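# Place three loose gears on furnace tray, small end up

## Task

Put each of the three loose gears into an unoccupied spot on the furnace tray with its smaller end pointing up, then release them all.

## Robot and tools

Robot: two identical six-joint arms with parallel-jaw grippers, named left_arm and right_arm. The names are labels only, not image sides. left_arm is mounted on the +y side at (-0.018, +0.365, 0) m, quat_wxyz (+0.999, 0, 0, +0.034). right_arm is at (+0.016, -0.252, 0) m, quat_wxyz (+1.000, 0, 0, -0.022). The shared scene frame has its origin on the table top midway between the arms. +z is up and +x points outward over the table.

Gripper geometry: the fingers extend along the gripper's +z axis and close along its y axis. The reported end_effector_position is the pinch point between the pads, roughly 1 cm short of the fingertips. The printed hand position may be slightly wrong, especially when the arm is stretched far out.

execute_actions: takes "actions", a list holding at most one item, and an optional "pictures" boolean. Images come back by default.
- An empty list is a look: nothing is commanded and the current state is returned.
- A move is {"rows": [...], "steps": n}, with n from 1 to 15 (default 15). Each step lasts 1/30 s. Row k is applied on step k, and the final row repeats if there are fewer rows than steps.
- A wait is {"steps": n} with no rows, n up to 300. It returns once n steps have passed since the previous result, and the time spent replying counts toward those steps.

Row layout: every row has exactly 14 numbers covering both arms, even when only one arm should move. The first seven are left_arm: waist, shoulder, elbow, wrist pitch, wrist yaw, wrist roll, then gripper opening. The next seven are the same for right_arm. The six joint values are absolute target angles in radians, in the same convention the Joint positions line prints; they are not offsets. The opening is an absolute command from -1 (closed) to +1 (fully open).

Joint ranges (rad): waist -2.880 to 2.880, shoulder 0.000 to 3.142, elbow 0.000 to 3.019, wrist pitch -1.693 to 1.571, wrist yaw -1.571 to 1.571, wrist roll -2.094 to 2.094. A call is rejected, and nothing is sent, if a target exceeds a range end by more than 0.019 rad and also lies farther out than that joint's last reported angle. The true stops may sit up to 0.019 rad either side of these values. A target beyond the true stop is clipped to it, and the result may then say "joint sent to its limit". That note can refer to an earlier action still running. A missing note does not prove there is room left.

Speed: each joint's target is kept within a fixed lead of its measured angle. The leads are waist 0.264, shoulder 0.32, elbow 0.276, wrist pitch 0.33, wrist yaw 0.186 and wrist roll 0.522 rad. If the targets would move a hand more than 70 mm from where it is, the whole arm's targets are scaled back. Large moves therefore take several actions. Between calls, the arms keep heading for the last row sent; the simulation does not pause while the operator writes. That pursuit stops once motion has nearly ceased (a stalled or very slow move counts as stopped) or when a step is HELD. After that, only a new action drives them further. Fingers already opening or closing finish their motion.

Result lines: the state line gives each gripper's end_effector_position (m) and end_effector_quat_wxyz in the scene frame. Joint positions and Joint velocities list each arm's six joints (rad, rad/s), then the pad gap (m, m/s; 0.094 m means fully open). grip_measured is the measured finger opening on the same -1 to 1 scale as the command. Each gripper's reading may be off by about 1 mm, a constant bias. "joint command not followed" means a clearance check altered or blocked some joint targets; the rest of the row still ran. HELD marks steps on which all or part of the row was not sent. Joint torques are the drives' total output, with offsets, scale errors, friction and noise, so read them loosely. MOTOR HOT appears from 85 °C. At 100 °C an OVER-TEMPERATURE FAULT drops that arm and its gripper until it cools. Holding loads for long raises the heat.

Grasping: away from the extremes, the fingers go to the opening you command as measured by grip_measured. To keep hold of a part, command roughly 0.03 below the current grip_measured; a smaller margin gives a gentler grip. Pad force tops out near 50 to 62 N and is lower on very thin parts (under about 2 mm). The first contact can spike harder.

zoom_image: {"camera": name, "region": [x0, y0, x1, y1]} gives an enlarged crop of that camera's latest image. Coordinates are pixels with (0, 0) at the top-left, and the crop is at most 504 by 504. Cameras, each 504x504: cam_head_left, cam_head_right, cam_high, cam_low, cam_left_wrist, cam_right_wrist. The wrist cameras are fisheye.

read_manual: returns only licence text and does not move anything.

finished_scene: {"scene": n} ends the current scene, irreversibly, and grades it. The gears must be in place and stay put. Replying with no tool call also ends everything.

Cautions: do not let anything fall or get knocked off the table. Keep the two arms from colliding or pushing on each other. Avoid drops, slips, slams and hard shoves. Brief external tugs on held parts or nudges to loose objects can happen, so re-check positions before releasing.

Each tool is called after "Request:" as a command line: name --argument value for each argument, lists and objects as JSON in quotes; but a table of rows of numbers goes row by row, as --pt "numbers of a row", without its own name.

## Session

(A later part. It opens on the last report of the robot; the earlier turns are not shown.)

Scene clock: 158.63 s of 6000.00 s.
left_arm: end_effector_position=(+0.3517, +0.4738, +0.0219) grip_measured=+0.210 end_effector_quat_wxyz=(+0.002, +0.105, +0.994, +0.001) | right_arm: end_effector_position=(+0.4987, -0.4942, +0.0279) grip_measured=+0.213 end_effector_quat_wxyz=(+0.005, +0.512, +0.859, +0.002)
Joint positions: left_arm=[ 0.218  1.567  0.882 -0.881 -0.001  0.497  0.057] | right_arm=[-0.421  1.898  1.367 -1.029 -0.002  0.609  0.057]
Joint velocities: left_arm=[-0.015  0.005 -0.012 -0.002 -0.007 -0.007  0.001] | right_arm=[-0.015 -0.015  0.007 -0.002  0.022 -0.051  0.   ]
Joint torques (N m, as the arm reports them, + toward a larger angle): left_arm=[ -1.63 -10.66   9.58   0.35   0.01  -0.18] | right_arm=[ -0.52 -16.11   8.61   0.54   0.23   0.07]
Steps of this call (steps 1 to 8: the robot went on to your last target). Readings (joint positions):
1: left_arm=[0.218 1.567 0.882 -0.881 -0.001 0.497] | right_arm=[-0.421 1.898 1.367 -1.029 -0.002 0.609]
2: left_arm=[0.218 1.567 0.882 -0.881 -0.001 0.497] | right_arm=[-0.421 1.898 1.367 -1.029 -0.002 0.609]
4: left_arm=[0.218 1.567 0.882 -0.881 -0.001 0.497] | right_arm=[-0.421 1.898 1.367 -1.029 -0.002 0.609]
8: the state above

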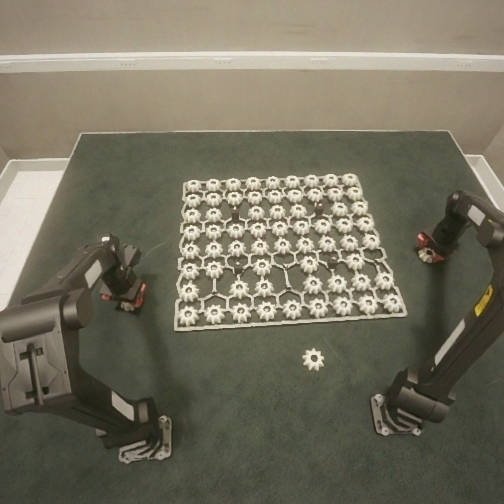

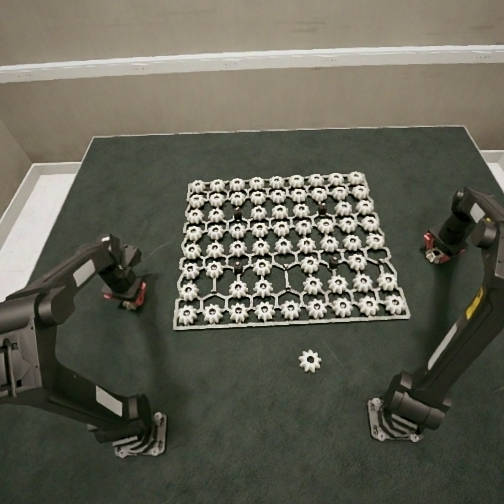

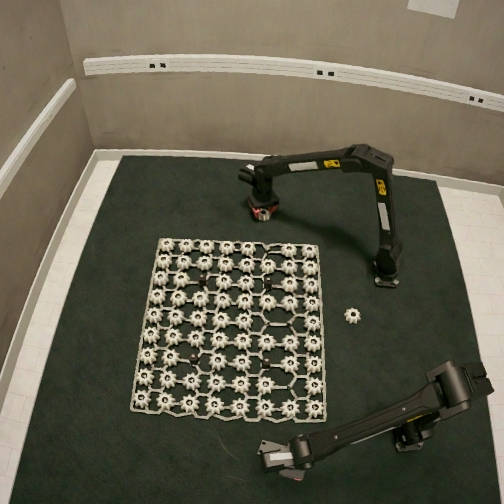

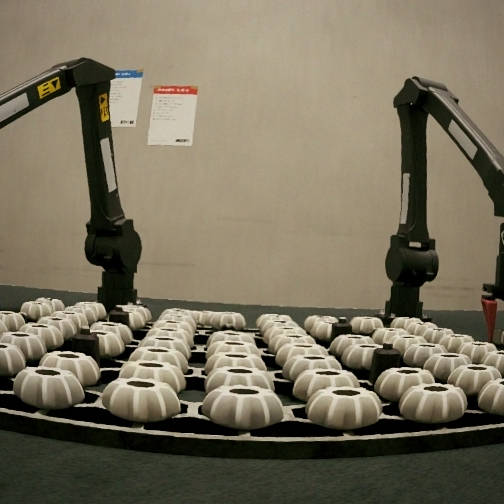

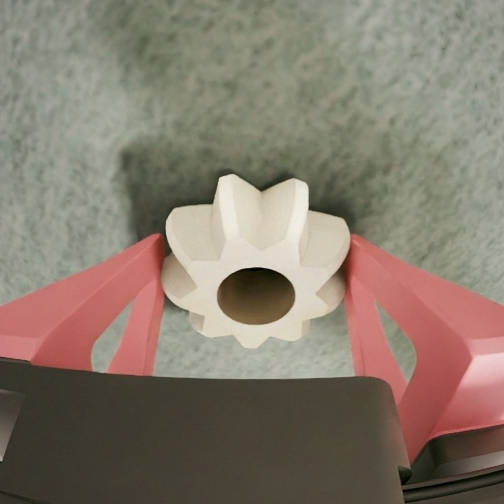

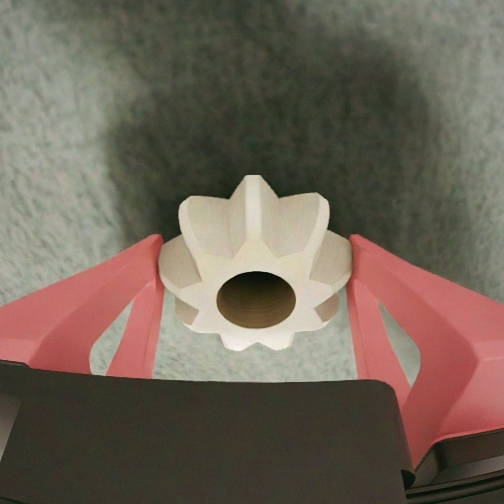

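Request:
execute_actions --actions '[{"rows":[[0.212,1.565,0.925,-0.89,0,0.485,0.16,-0.421,1.89,1.38,-1.035,0,0.619,0.16],[0.212,1.56,0.94,-0.905,0,0.485,0.16,-0.421,1.875,1.375,-1.045,0,0.619,0.16],[0.212,1.553,0.96,-0.93,0,0.485,0.16,-0.421,1.855,1.37,-1.06,0,0.619,0.16],[0.212,1.546,0.98,-0.96,0,0.485,0.16,-0.421,1.83,1.364,-1.08,0,0.619,0.16],[0.212,1.539,1.005,-0.99,0,0.485,0.16,-0.421,1.805,1.357,-1.10,0,0.619,0.16],[0.212,1.532,1.03,-1.025,0,0.485,0.16,-0.421,1.78,1.35,-1.12,0,0.619,0.16],[0.21,1.525,1.055,-1.06,0,0.485,0.16,-0.42,1.755,1.343,-1.14,0,0.619,0.16],[0.20,1.518,1.08,-1.095,0,0.485,0.16,-0.415,1.73,1.336,-1.16,0,0.619,0.16],[0.185,1.511,1.10,-1.125,0,0.485,0.16,-0.405,1.705,1.329,-1.18,0,0.619,0.16],[0.165,1.504,1.12,-1.155,0,0.485,0.16,-0.395,1.68,1.322,-1.20,0,0.619,0.16],[0.14,1.498,1.14,-1.18,0,0.485,0.16,-0.38,1.66,1.315,-1.22,0,0.619,0.16],[0.11,1.492,1.155,-1.20,0,0.485,0.16,-0.365,1.64,1.309,-1.24,0,0.619,0.16],[0.08,1.488,1.167,-1.218,0,0.485,0.16,-0.35,1.623,1.303,-1.255,0,0.619,0.16],[0.045,1.485,1.176,-1.23,0,0.485,0.16,-0.33,1.61,1.299,-1.265,0,0.619,0.16],[0.01,1.482,1.182,-1.238,0,0.485,0.16,-0.31,1.60,1.296,-1.272,0,0.619,0.16]],"steps":15}]' --pictures false

Request:
execute_actions --actions '[{"rows":[[-0.02,1.482,1.182,-1.238,0,0.485,0.16,-0.295,1.60,1.296,-1.272,0,0.619,0.16],[-0.055,1.482,1.182,-1.238,0,0.485,0.16,-0.278,1.60,1.296,-1.272,0,0.619,0.16],[-0.09,1.482,1.182,-1.238,0,0.485,0.16,-0.26,1.60,1.296,-1.272,0,0.619,0.16],[-0.13,1.482,1.182,-1.238,0,0.485,0.16,-0.24,1.60,1.296,-1.272,0,0.619,0.16],[-0.17,1.482,1.182,-1.238,0,0.485,0.16,-0.22,1.60,1.296,-1.272,0,0.619,0.16],[-0.21,1.482,1.182,-1.238,0,0.485,0.16,-0.20,1.60,1.296,-1.272,0,0.619,0.16],[-0.245,1.482,1.182,-1.238,0,0.485,0.16,-0.18,1.60,1.296,-1.272,0,0.619,0.16],[-0.28,1.482,1.182,-1.238,0,0.485,0.16,-0.163,1.60,1.296,-1.272,0,0.619,0.16],[-0.31,1.482,1.182,-1.238,0,0.485,0.16,-0.148,1.60,1.296,-1.272,0,0.619,0.16],[-0.335,1.482,1.182,-1.238,0,0.485,0.16,-0.135,1.60,1.296,-1.272,0,0.619,0.16],[-0.355,1.482,1.182,-1.238,0,0.485,0.16,-0.125,1.60,1.296,-1.272,0,0.619,0.16],[-0.37,1.482,1.182,-1.238,0,0.485,0.16,-0.117,1.60,1.296,-1.272,0,0.619,0.16],[-0.38,1.482,1.182,-1.238,0,0.485,0.16,-0.112,1.60,1.296,-1.272,0,0.619,0.16],[-0.386,1.482,1.182,-1.238,0,0.485,0.16,-0.109,1.60,1.296,-1.272,0,0.619,0.16],[-0.39,1.482,1.182,-1.238,0,0.485,0.16,-0.107,1.60,1.296,-1.272,0,0.619,0.16]],"steps":15}]' --pictures false

Request:
execute_actions --actions '[{"steps":15}]'

Scene clock: 193.93 s of 6000.00 s.
left_arm: end_effector_position=(+0.3872, +0.4430, +0.1088) grip_measured=+0.210 end_effector_quat_wxyz=(-0.020, +0.153, +0.988, -0.005) | right_arm: end_effector_position=(+0.4493, -0.4466, +0.1274) grip_measured=+0.213 end_effector_quat_wxyz=(-0.007, +0.493, +0.870, -0.001)
Joint positions: left_arm=[ 0.12   1.531  1.106 -1.187 -0.004  0.496  0.057] | right_arm=[-0.377  1.649  1.303 -1.24   0.001  0.609  0.057]
Joint velocities: left_arm=[-0.894 -0.23   0.403 -0.427 -0.051 -0.037  0.001] | right_arm=[ 0.493 -0.767  0.017 -0.359 -0.022 -0.037  0.001]
Joint torques (N m, as the arm reports them, + toward a larger angle): left_arm=[ -3.85 -14.85  11.26  -0.46   0.17  -0.17] | right_arm=[  2.12 -16.43   7.29  -0.06   0.09   0.05]
Steps of this call (steps 1 to 15: the robot went on to your last target; steps 16 to 90: nothing new was sent; then 31.80 s passed at rest; steps 91 to 105: all 15 steps of this action). Readings (joint positions):
91: left_arm=[0.218 1.567 0.882 -0.881 -0.001 0.497] | right_arm=[-0.421 1.898 1.367 -1.029 -0.002 0.609]
92: left_arm=[0.218 1.567 0.883 -0.884 -0.001 0.497] | right_arm=[-0.421 1.898 1.367 -1.029 -0.002 0.609]
94: left_arm=[0.218 1.567 0.893 -0.911 -0.001 0.497] | right_arm=[-0.421 1.895 1.366 -1.040 -0.002 0.609]
98: left_arm=[0.217 1.566 0.961 -1.026 -0.001 0.497] | right_arm=[-0.421 1.846 1.341 -1.106 -0.002 0.609]
105: the state above

Scene clock: 194.43 s of 6000.00 s.
left_arm: end_effector_position=(+0.3752, +0.2253, +0.1349) grip_measured=+0.211 end_effector_quat_wxyz=(-0.006, +0.406, +0.914, -0.002) | right_arm: end_effector_position=(+0.4775, -0.3184, +0.1519) grip_measured=+0.213 end_effector_quat_wxyz=(+0.009, +0.367, +0.930, +0.002)
Joint positions: left_arm=[-0.408  1.498  1.144 -1.229  0.004  0.496  0.057] | right_arm=[-0.098  1.587  1.293 -1.26  -0.     0.609  0.057]
Joint velocities: left_arm=[-0.22  -0.015  0.002  0.007  0.022  0.051 -0.001] | right_arm=[ 0.103 -0.015  0.027 -0.017 -0.007  0.037  0.   ]
Joint torques (N m, as the arm reports them, + toward a larger angle): left_arm=[  1.12 -13.98  11.54  -0.3   -0.17  -0.17] | right_arm=[ -1.6  -14.23   8.15  -0.29   0.14   0.06]
Steps of this call (steps 1 to 15: all 15 steps of this action). Readings (joint positions):
1: left_arm=[0.088 1.522 1.119 -1.199 -0.004 0.496] | right_arm=[-0.359 1.625 1.303 -1.250 0.001 0.609]
2: left_arm=[0.050 1.514 1.128 -1.209 -0.004 0.496] | right_arm=[-0.337 1.606 1.303 -1.255 0.001 0.609]
4: left_arm=[-0.036 1.503 1.140 -1.218 -0.004 0.496] | right_arm=[-0.290 1.584 1.303 -1.259 0.001 0.609]
8: left_arm=[-0.219 1.498 1.144 -1.223 -0.001 0.496] | right_arm=[-0.196 1.584 1.299 -1.260 0.001 0.609]
15: the state above

Scene clock: 194.93 s of 6000.00 s.
left_arm: end_effector_position=(+0.3772, +0.2316, +0.1349) grip_measured=+0.211 end_effector_quat_wxyz=(-0.006, +0.399, +0.917, -0.001) | right_arm: end_effector_position=(+0.4773, -0.3194, +0.1519) grip_measured=+0.213 end_effector_quat_wxyz=(+0.009, +0.368, +0.930, +0.002)
Joint positions: left_arm=[-0.393  1.498  1.144 -1.23   0.002  0.496  0.057] | right_arm=[-0.1    1.587  1.293 -1.26  -0.     0.609  0.057]
Joint velocities: left_arm=[ 0.005 -0.015  0.012  0.007  0.081  0.037  0.   ] | right_arm=[-0.005 -0.015 -0.022 -0.012 -0.037 -0.037  0.   ]
Joint torques (N m, as the arm reports them, + toward a larger angle): left_arm=[ -1.29 -13.72  11.47  -0.29  -0.07  -0.18] | right_arm=[ -0.91 -14.23   8.16  -0.28   0.15   0.06]
Steps of this call (steps 1 to 15: the robot went on to your last target). Readings (joint positions):
1: left_arm=[-0.412 1.498 1.144 -1.229 0.004 0.496] | right_arm=[-0.095 1.587 1.293 -1.260 -0.000 0.609]
2: left_arm=[-0.412 1.498 1.144 -1.229 0.004 0.496] | right_arm=[-0.095 1.587 1.293 -1.260 -0.000 0.609]
4: left_arm=[-0.407 1.498 1.144 -1.230 0.004 0.496] | right_arm=[-0.097 1.587 1.293 -1.260 -0.000 0.609]
8: left_arm=[-0.395 1.498 1.144 -1.230 0.002 0.496] | right_arm=[-0.100 1.587 1.293 -1.260 -0.000 0.609]
15: the state above

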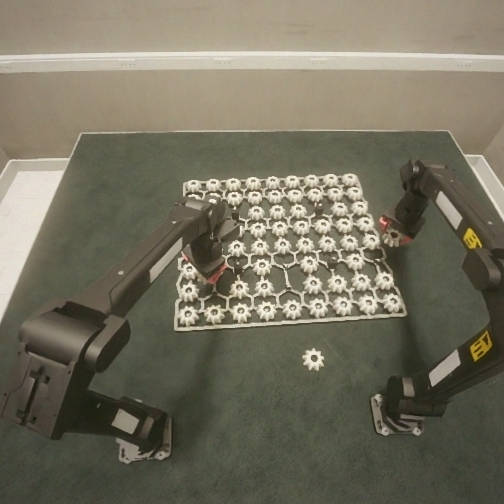

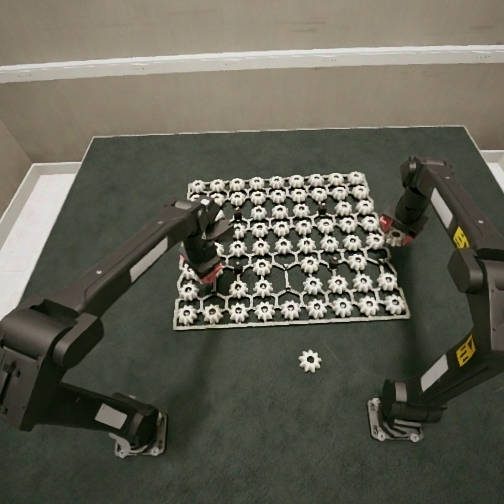

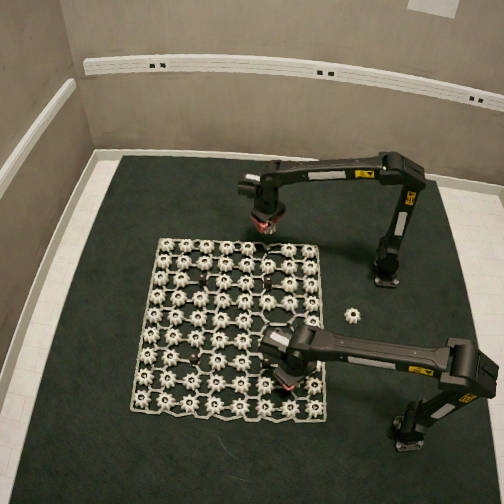

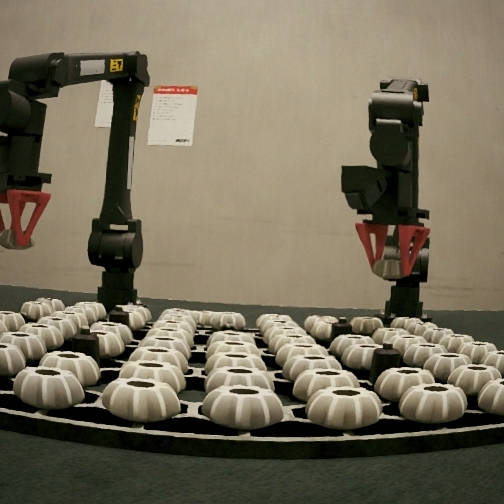

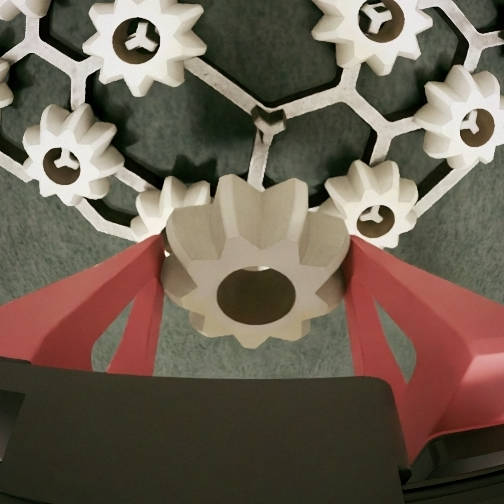

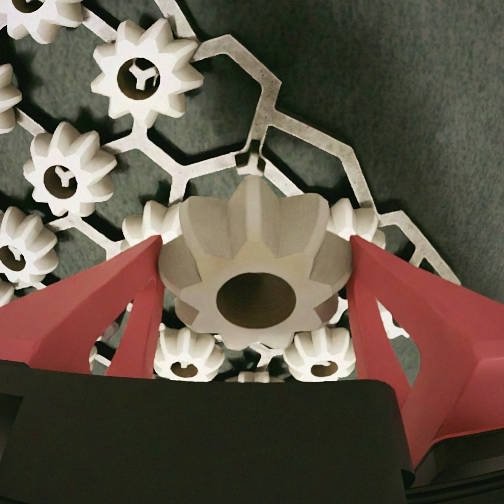

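Request:
zoom_image --camera "cam_left_wrist" --region '[200, 60, 340, 200]'

Request:
zoom_image --camera "cam_right_wrist" --region '[180, 80, 320, 220]'

Region (200, 60, 340, 200) of cam_left_wrist's 504x504 image, scaled by 3.600, with more detail than that image has.

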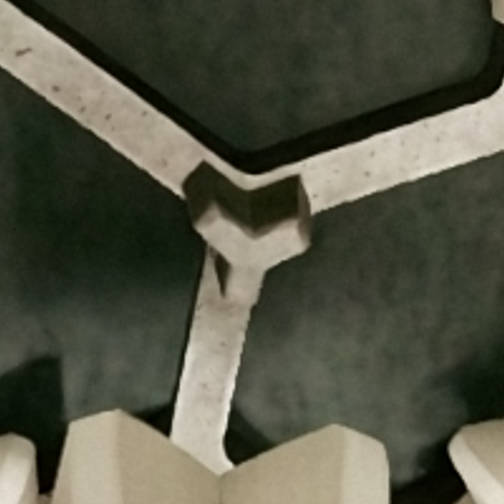

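Region (180, 80, 320, 220) of cam_right_wrist's 504x504 image, scaled by 3.600, with more detail than that image has.

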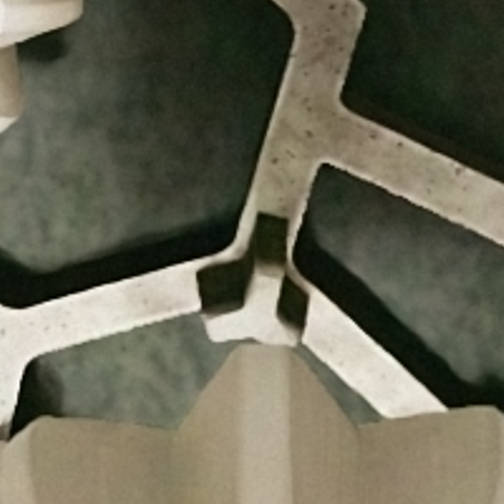

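Request:
execute_actions --actions '[{"rows":[[-0.398,1.515,1.16,-1.22,0,0.485,0.16,-0.095,1.615,1.285,-1.25,0,0.619,0.16],[-0.402,1.52,1.154,-1.208,0,0.485,0.16,-0.092,1.62,1.275,-1.238,0,0.619,0.16],[-0.406,1.525,1.148,-1.196,0,0.485,0.16,-0.089,1.623,1.265,-1.226,0,0.619,0.16],[-0.41,1.53,1.142,-1.184,0,0.485,0.16,-0.086,1.626,1.254,-1.214,0,0.619,0.16],[-0.413,1.535,1.136,-1.172,0,0.485,0.16,-0.083,1.629,1.243,-1.202,0,0.619,0.16],[-0.416,1.54,1.13,-1.16,0,0.485,0.16,-0.08,1.632,1.232,-1.19,0,0.619,0.16],[-0.419,1.544,1.124,-1.148,0,0.485,0.16,-0.077,1.635,1.221,-1.178,0,0.619,0.16],[-0.422,1.548,1.118,-1.136,0,0.485,0.16,-0.075,1.638,1.211,-1.165,0,0.619,0.16],[-0.425,1.552,1.112,-1.124,0,0.485,0.16,-0.072,1.641,1.201,-1.152,0,0.619,0.16],[-0.427,1.556,1.106,-1.114,0,0.485,0.16,-0.070,1.644,1.192,-1.141,0,0.619,0.16]],"steps":15}]' --pictures false

Request:
execute_actions --actions '[{"steps":8}]'

Scene clock: 240.20 s of 6000.00 s.
left_arm: end_effector_position=(+0.3773, +0.2177, +0.0946) grip_measured=+0.211 end_effector_quat_wxyz=(-0.007, +0.413, +0.911, -0.001) | right_arm: end_effector_position=(+0.4607, -0.3048, +0.0883) grip_measured=+0.213 end_effector_quat_wxyz=(-0.022, +0.356, +0.934, -0.005)
Joint positions: left_arm=[-0.424  1.554  1.093 -1.125  0.002  0.496  0.057] | right_arm=[-0.073  1.641  1.181 -1.156 -0.     0.609  0.057]
Joint velocities: left_arm=[-0.005  0.054 -0.051 -0.007 -0.007  0.11  -0.001] | right_arm=[ 0.024  0.063 -0.051  0.017 -0.037 -0.051 -0.   ]
Joint torques (N m, as the arm reports them, + toward a larger angle): left_arm=[ -1.48 -13.5    9.4    0.46  -0.06  -0.17] | right_arm=[ -0.34 -15.47   8.15   0.62   0.14   0.06]
Steps of this call (steps 1 to 15: the robot went on to your last target; steps 16 to 90: nothing new was sent; then 41.77 s passed at rest; steps 91 to 105: all 15 steps of this action). Readings (joint positions):
91: left_arm=[-0.393 1.498 1.144 -1.230 0.002 0.496] | right_arm=[-0.100 1.587 1.293 -1.260 -0.000 0.609]
92: left_arm=[-0.393 1.498 1.144 -1.228 0.002 0.496] | right_arm=[-0.100 1.588 1.290 -1.257 -0.000 0.609]
94: left_arm=[-0.395 1.502 1.143 -1.213 0.002 0.496] | right_arm=[-0.099 1.590 1.278 -1.243 -0.000 0.609]
98: left_arm=[-0.405 1.518 1.128 -1.166 0.002 0.496] | right_arm=[-0.092 1.605 1.234 -1.198 -0.000 0.609]
105: the state above

Scene clock: 240.47 s of 6000.00 s.
left_arm: end_effector_position=(+0.3773, +0.2176, +0.0933) grip_measured=+0.211 end_effector_quat_wxyz=(-0.007, +0.413, +0.911, -0.001) | right_arm: end_effector_position=(+0.4621, -0.3049, +0.0879) grip_measured=+0.213 end_effector_quat_wxyz=(-0.019, +0.356, +0.934, -0.005)
Joint positions: left_arm=[-0.424  1.556  1.091 -1.122  0.002  0.496  0.057] | right_arm=[-0.073  1.642  1.181 -1.15  -0.     0.609  0.057]
Joint velocities: left_arm=[ 0.005 -0.015 -0.017  0.007  0.051  0.051 -0.   ] | right_arm=[-0.015  0.005  0.007 -0.007  0.022  0.022 -0.001]
Joint torques (N m, as the arm reports them, + toward a larger angle): left_arm=[ -1.59 -13.39   9.31   0.39  -0.07  -0.16] | right_arm=[ -0.6  -15.01   8.08   0.51   0.15   0.06]
Steps of this call (steps 1 to 8: the robot went on to your last target). Readings (joint positions):
1: left_arm=[-0.424 1.555 1.092 -1.125 0.002 0.496] | right_arm=[-0.073 1.642 1.181 -1.155 -0.000 0.609]
2: left_arm=[-0.424 1.556 1.091 -1.125 0.002 0.496] | right_arm=[-0.073 1.642 1.181 -1.154 -0.000 0.609]
4: left_arm=[-0.424 1.556 1.091 -1.123 0.002 0.496] | right_arm=[-0.073 1.642 1.181 -1.151 -0.000 0.609]
8: the state above

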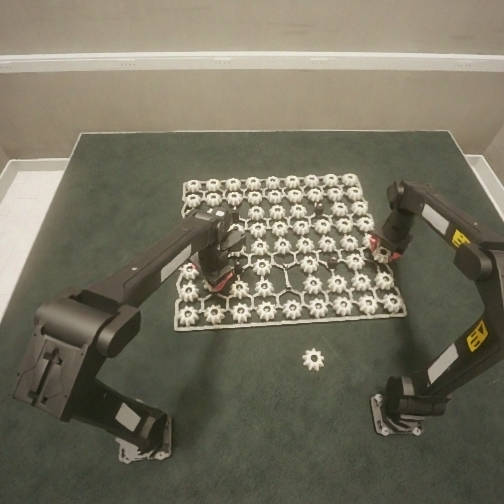

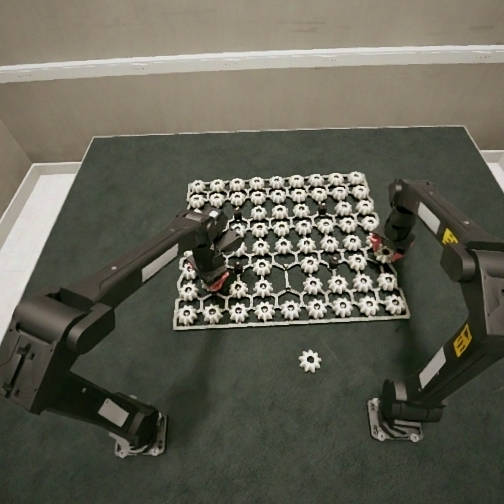

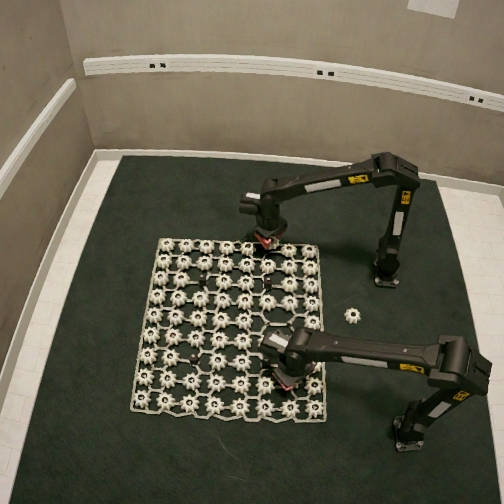

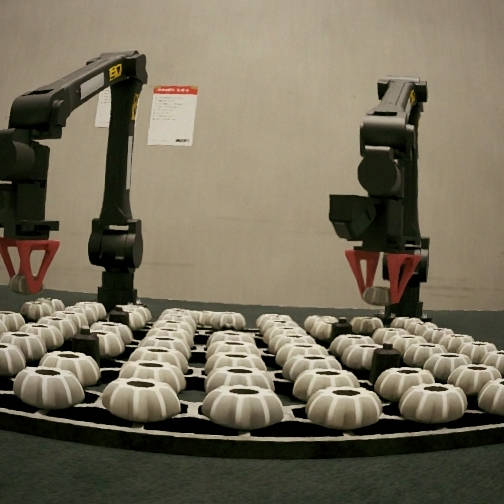

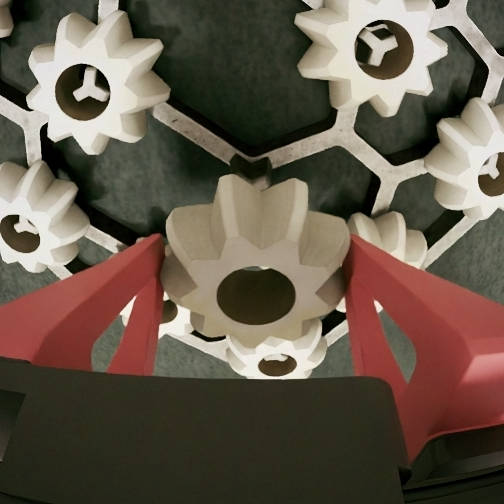

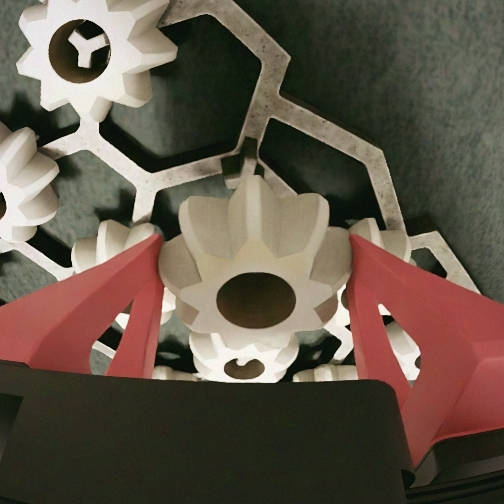

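Request:
zoom_image --camera "cam_left_wrist" --region '[180, 80, 320, 220]'

Request:
zoom_image --camera "cam_right_wrist" --region '[180, 80, 320, 220]'

Region (180, 80, 320, 220) of cam_left_wrist's 504x504 image, scaled by 3.600, with more detail than that image has.

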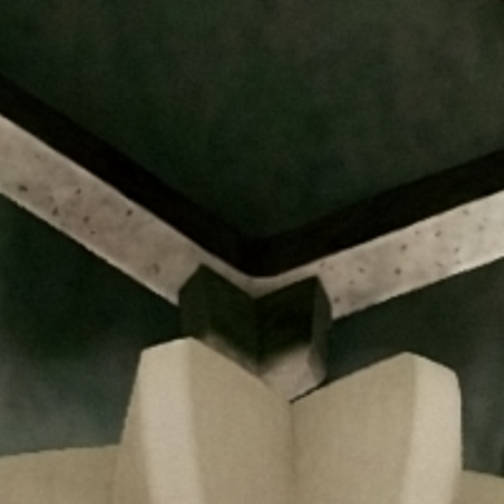

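Region (180, 80, 320, 220) of cam_right_wrist's 504x504 image, scaled by 3.600, with more detail than that image has.

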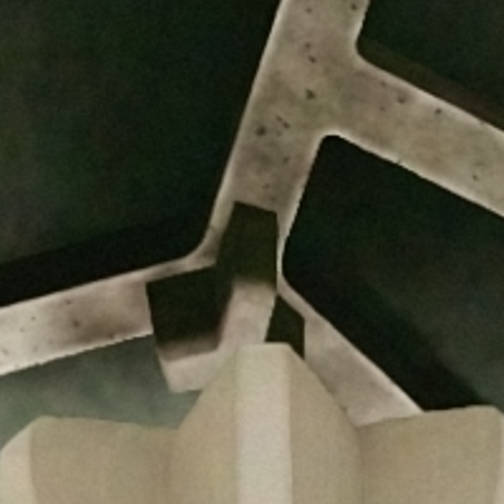

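Request:
execute_actions --actions '[{"rows":[[-0.418,1.559,1.10,-1.105,0,0.485,0.16,-0.077,1.645,1.187,-1.13,0,0.619,0.16],[-0.417,1.562,1.093,-1.092,0,0.485,0.16,-0.078,1.646,1.182,-1.118,0,0.619,0.16],[-0.416,1.565,1.086,-1.079,0,0.485,0.16,-0.079,1.647,1.177,-1.106,0,0.619,0.16],[-0.415,1.568,1.079,-1.066,0,0.485,0.16,-0.08,1.648,1.172,-1.094,0,0.619,0.16],[-0.414,1.571,1.072,-1.053,0,0.485,0.16,-0.081,1.649,1.167,-1.082,0,0.619,0.16],[-0.413,1.574,1.065,-1.04,0,0.485,0.16,-0.082,1.65,1.162,-1.07,0,0.619,0.16],[-0.412,1.576,1.058,-1.027,0,0.485,0.16,-0.082,1.651,1.157,-1.06,0,0.619,0.16],[-0.412,1.578,1.051,-1.014,0,0.485,0.16,-0.082,1.652,1.152,-1.05,0,0.619,0.16],[-0.412,1.58,1.044,-1.002,0,0.485,0.16,-0.082,1.653,1.147,-1.04,0,0.619,0.16],[-0.412,1.582,1.038,-0.992,0,0.485,0.16,-0.082,1.654,1.142,-1.03,0,0.619,0.16],[-0.412,1.584,1.033,-0.984,0,0.485,0.16,-0.082,1.655,1.138,-1.021,0,0.619,0.16],[-0.412,1.585,1.029,-0.977,0,0.485,0.16,-0.082,1.656,1.134,-1.013,0,0.619,0.16]],"steps":15}]' --pictures false

Request:
execute_actions --actions '[{"steps":10}]'

Scene clock: 286.93 s of 6000.00 s.
left_arm: end_effector_position=(+0.3782, +0.2197, +0.0617) grip_measured=+0.211 end_effector_quat_wxyz=(+0.012, +0.411, +0.912, +0.000) | right_arm: end_effector_position=(+0.4705, -0.3061, +0.0708) grip_measured=+0.213 end_effector_quat_wxyz=(+0.015, +0.356, +0.934, +0.004)
Joint positions: left_arm=[-0.419  1.575  1.02  -0.991  0.002  0.496  0.057] | right_arm=[-0.073  1.642  1.131 -1.029 -0.     0.609  0.057]
Joint velocities: left_arm=[-0.005  0.093 -0.051  0.037  0.007 -0.081 -0.001] | right_arm=[ 0.005 -0.005 -0.032  0.022  0.051  0.007  0.   ]
Joint torques (N m, as the arm reports them, + toward a larger angle): left_arm=[ -0.82 -12.98   8.77   0.59  -0.06  -0.19] | right_arm=[ -1.17 -13.86   7.57   0.74   0.15   0.06]
Steps of this call (steps 1 to 15: the robot went on to your last target; steps 16 to 90: nothing new was sent; then 42.97 s passed at rest; steps 91 to 105: all 15 steps of this action). Readings (joint positions):
91: left_arm=[-0.424 1.556 1.091 -1.120 0.002 0.496] | right_arm=[-0.073 1.642 1.181 -1.149 -0.000 0.609]
92: left_arm=[-0.424 1.556 1.091 -1.116 0.002 0.496] | right_arm=[-0.073 1.642 1.181 -1.145 -0.000 0.609]
94: left_arm=[-0.424 1.556 1.085 -1.096 0.002 0.496] | right_arm=[-0.073 1.642 1.179 -1.126 -0.000 0.609]
98: left_arm=[-0.422 1.556 1.060 -1.046 0.002 0.496] | right_arm=[-0.073 1.642 1.164 -1.080 -0.000 0.609]
105: the state above

Scene clock: 287.27 s of 6000.00 s.
left_arm: end_effector_position=(+0.3781, +0.2198, +0.0593) grip_measured=+0.211 end_effector_quat_wxyz=(+0.011, +0.411, +0.912, -0.000) | right_arm: end_effector_position=(+0.4712, -0.3062, +0.0706) grip_measured=+0.213 end_effector_quat_wxyz=(+0.016, +0.356, +0.934, +0.004)
Joint positions: left_arm=[-0.419  1.579  1.017 -0.986  0.002  0.496  0.057] | right_arm=[-0.073  1.642  1.131 -1.025 -0.     0.609  0.057]
Joint velocities: left_arm=[-0.005  0.005 -0.017  0.017  0.066 -0.022 -0.001] | right_arm=[ 0.005 -0.005 -0.002 -0.007 -0.007 -0.081  0.   ]
Joint torques (N m, as the arm reports them, + toward a larger angle): left_arm=[ -1.01 -12.82   8.61   0.4   -0.07  -0.17] | right_arm=[ -1.25 -14.08   7.47   0.73   0.15   0.06]
Steps of this call (steps 1 to 10: the robot went on to your last target). Readings (joint positions):
1: left_arm=[-0.419 1.577 1.018 -0.990 0.002 0.496] | right_arm=[-0.073 1.642 1.131 -1.029 -0.000 0.609]
2: left_arm=[-0.419 1.579 1.017 -0.989 0.002 0.496] | right_arm=[-0.073 1.642 1.131 -1.028 -0.000 0.609]
4: left_arm=[-0.419 1.579 1.017 -0.988 0.002 0.496] | right_arm=[-0.073 1.642 1.131 -1.026 -0.000 0.609]
8: left_arm=[-0.419 1.579 1.017 -0.986 0.002 0.496] | right_arm=[-0.073 1.642 1.131 -1.025 -0.000 0.609]
10: the state above

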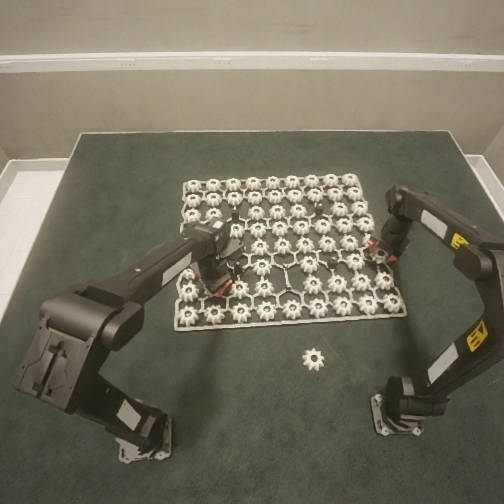

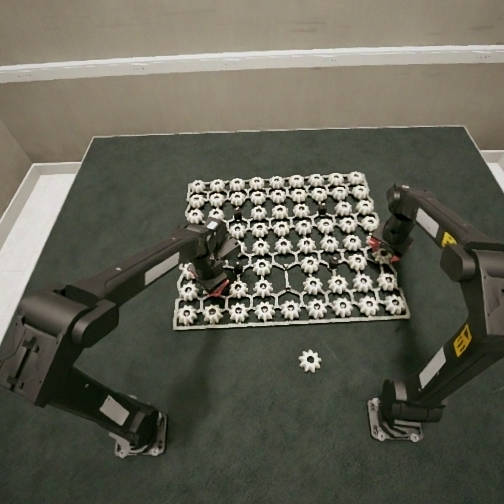

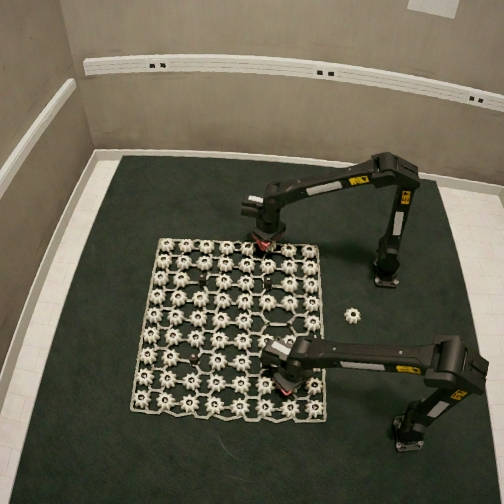

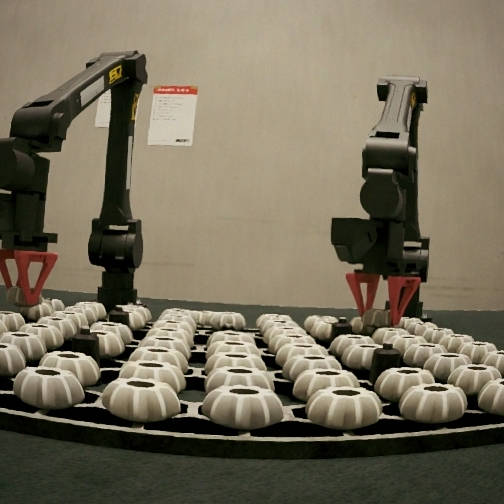

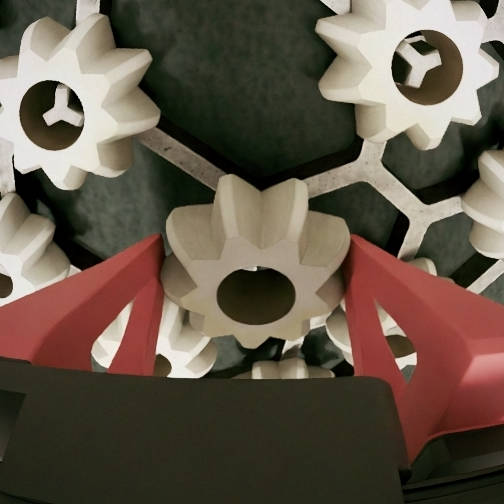

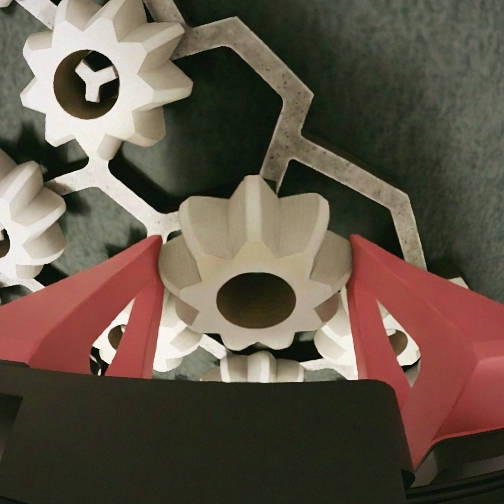

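Request:
execute_actions --actions '[{"rows":[[-0.412,1.595,1.029,-0.977,0,0.485,0.16,-0.084,1.665,1.134,-1.013,0,0.619,0.16],[-0.412,1.60,1.029,-0.977,0,0.485,0.16,-0.085,1.67,1.134,-1.013,0,0.619,0.16],[-0.412,1.604,1.029,-0.977,0,0.485,0.16,-0.086,1.674,1.134,-1.013,0,0.619,0.16],[-0.412,1.608,1.029,-0.977,0,0.485,0.16,-0.086,1.678,1.134,-1.013,0,0.619,0.16],[-0.412,1.612,1.029,-0.976,0,0.485,0.16,-0.086,1.681,1.134,-1.013,0,0.619,0.16],[-0.412,1.615,1.029,-0.975,0,0.485,0.16,-0.086,1.684,1.134,-1.013,0,0.619,0.16],[-0.412,1.618,1.029,-0.974,0,0.485,0.16,-0.086,1.687,1.134,-1.013,0,0.619,0.16],[-0.412,1.621,1.029,-0.973,0,0.485,0.16,-0.086,1.69,1.134,-1.013,0,0.619,0.16]],"steps":15}]'

Scene clock: 295.43 s of 6000.00 s.
left_arm: end_effector_position=(+0.3773, +0.2200, +0.0462) grip_measured=+0.211 end_effector_quat_wxyz=(-0.001, +0.411, +0.912, -0.001) | right_arm: end_effector_position=(+0.4685, -0.3083, +0.0552) grip_measured=+0.213 end_effector_quat_wxyz=(-0.001, +0.358, +0.934, -0.000)
Joint positions: left_arm=[-0.419  1.612  1.017 -0.979  0.002  0.496  0.057] | right_arm=[-0.079  1.678  1.131 -1.025 -0.     0.609  0.057]
Joint velocities: left_arm=[ 0.005 -0.015 -0.022  0.002  0.022 -0.081 -0.   ] | right_arm=[ 0.005  0.005  0.017 -0.007 -0.022 -0.007 -0.   ]
Joint torques (N m, as the arm reports them, + toward a larger angle): left_arm=[ -1.23 -13.17   8.43   0.37  -0.05  -0.18] | right_arm=[ -0.99 -14.57   7.25   0.62   0.15   0.06]
Steps of this call (steps 1 to 15: the robot went on to your last target; steps 16 to 90: nothing new was sent; then 4.67 s passed at rest; steps 91 to 105: all 15 steps of this action). Readings (joint positions):
91: left_arm=[-0.419 1.579 1.017 -0.986 0.002 0.496] | right_arm=[-0.074 1.642 1.131 -1.025 -0.000 0.609]
92: left_arm=[-0.419 1.580 1.017 -0.986 0.002 0.496] | right_arm=[-0.074 1.643 1.131 -1.025 -0.000 0.609]
94: left_arm=[-0.419 1.582 1.017 -0.986 0.002 0.496] | right_arm=[-0.075 1.647 1.131 -1.025 -0.000 0.609]
98: left_arm=[-0.419 1.597 1.017 -0.984 0.002 0.496] | right_arm=[-0.078 1.663 1.131 -1.025 -0.000 0.609]
105: the state above

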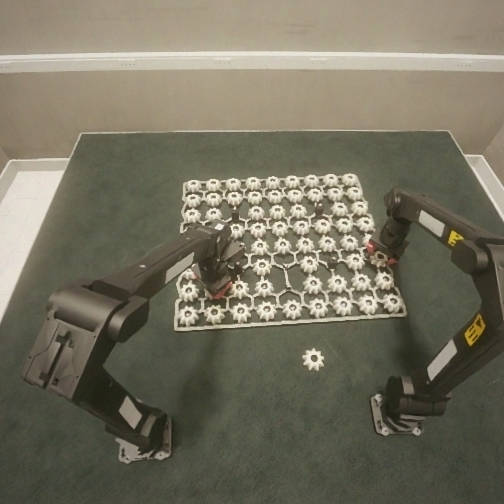

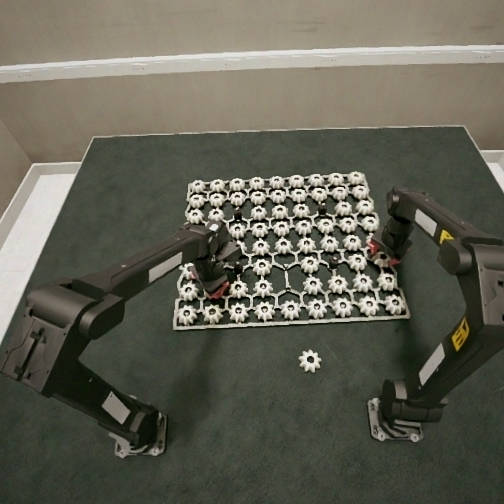

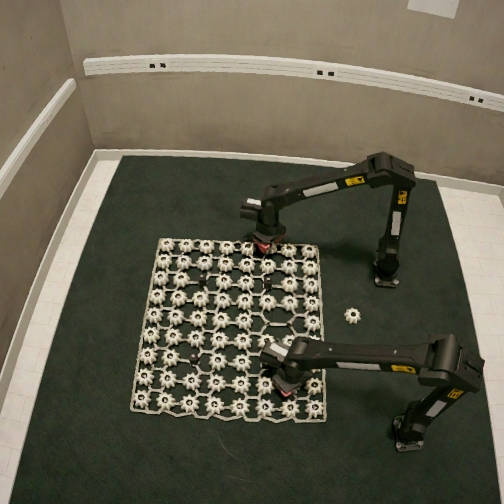

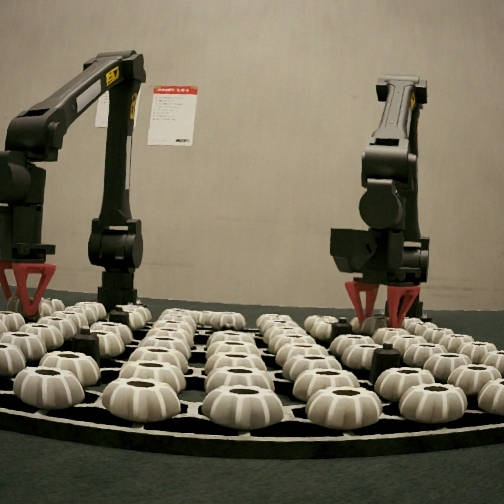

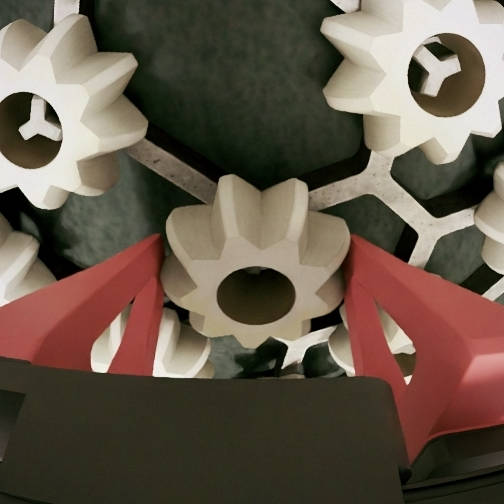

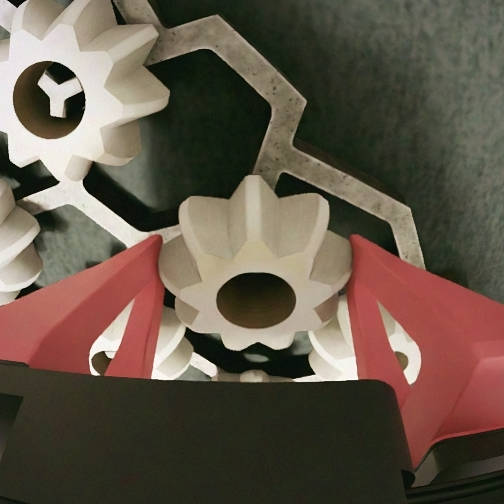

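Request:
execute_actions --actions '[{"rows":[[-0.412,1.628,1.029,-0.972,0,0.485,0.16,-0.086,1.697,1.134,-1.012,0,0.619,0.16],[-0.412,1.632,1.029,-0.971,0,0.485,0.16,-0.086,1.701,1.134,-1.011,0,0.619,0.16],[-0.412,1.635,1.029,-0.97,0,0.485,0.16,-0.086,1.704,1.134,-1.01,0,0.619,0.16],[-0.412,1.638,1.029,-0.969,0,0.485,0.16,-0.086,1.707,1.134,-1.009,0,0.619,0.16],[-0.412,1.641,1.029,-0.968,0,0.485,0.16,-0.086,1.71,1.134,-1.008,0,0.619,0.16],[-0.412,1.644,1.029,-0.967,0,0.485,0.16,-0.086,1.713,1.134,-1.007,0,0.619,0.16],[-0.412,1.647,1.029,-0.966,0,0.485,0.16,-0.086,1.716,1.134,-1.005,0,0.619,0.16]],"steps":15}]'

Scene clock: 302.13 s of 6000.00 s.
left_arm: end_effector_position=(+0.3779, +0.2195, +0.0384) grip_measured=+0.211 end_effector_quat_wxyz=(-0.006, +0.411, +0.912, -0.002) | right_arm: end_effector_position=(+0.4691, -0.3086, +0.0449) grip_measured=+0.213 end_effector_quat_wxyz=(-0.007, +0.359, +0.933, -0.002)
Joint positions: left_arm=[-0.419  1.632  1.017 -0.969  0.003  0.496  0.057] | right_arm=[-0.079  1.702  1.131 -1.015 -0.     0.609  0.057]
Joint velocities: left_arm=[-0.005  0.005  0.007  0.007 -0.007 -0.022 -0.001] | right_arm=[-0.005 -0.005  0.017  0.022  0.007  0.037  0.   ]
Joint torques (N m, as the arm reports them, + toward a larger angle): left_arm=[ -0.9  -12.85   8.31   0.17  -0.14  -0.18] | right_arm=[ -1.09 -14.56   7.1    0.49   0.15   0.06]
Steps of this call (steps 1 to 15: the robot went on to your last target; steps 16 to 90: nothing new was sent; then 3.20 s passed at rest; steps 91 to 105: all 15 steps of this action). Readings (joint positions):
91: left_arm=[-0.419 1.612 1.017 -0.979 0.002 0.496] | right_arm=[-0.079 1.678 1.131 -1.024 -0.000 0.609]
92: left_arm=[-0.419 1.613 1.017 -0.979 0.002 0.496] | right_arm=[-0.079 1.678 1.131 -1.024 -0.000 0.609]
94: left_arm=[-0.419 1.614 1.017 -0.978 0.002 0.496] | right_arm=[-0.079 1.680 1.131 -1.022 -0.000 0.609]
98: left_arm=[-0.419 1.624 1.017 -0.973 0.002 0.496] | right_arm=[-0.079 1.691 1.131 -1.018 -0.000 0.609]
105: the state above

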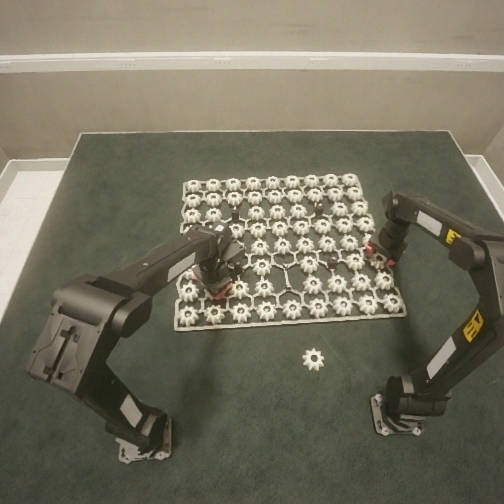

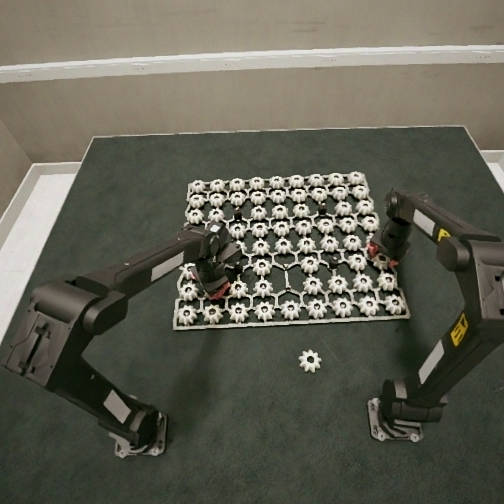

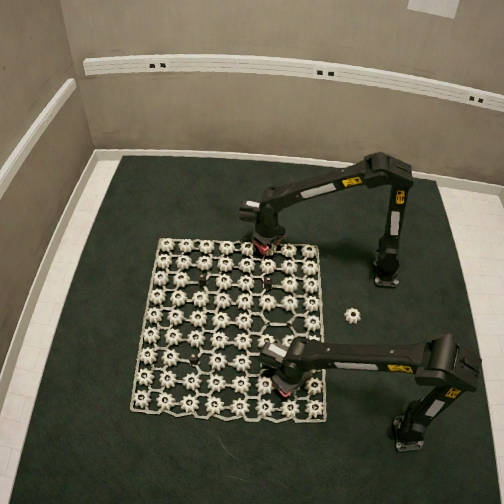

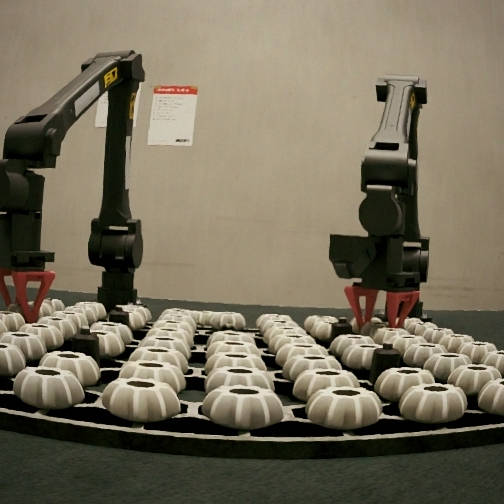

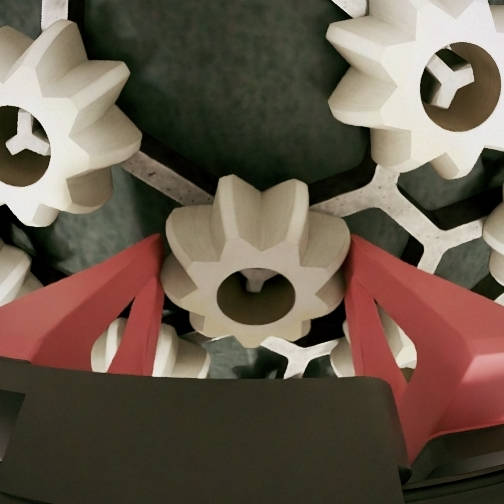

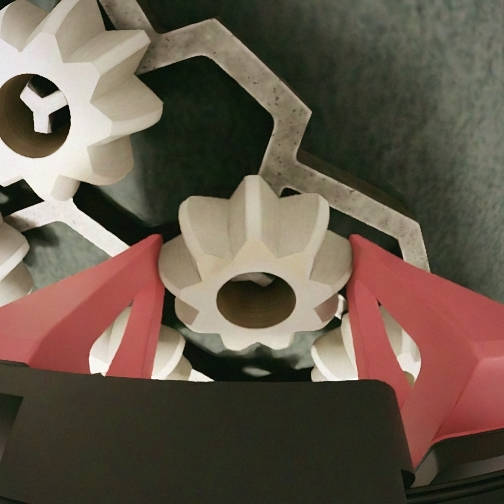

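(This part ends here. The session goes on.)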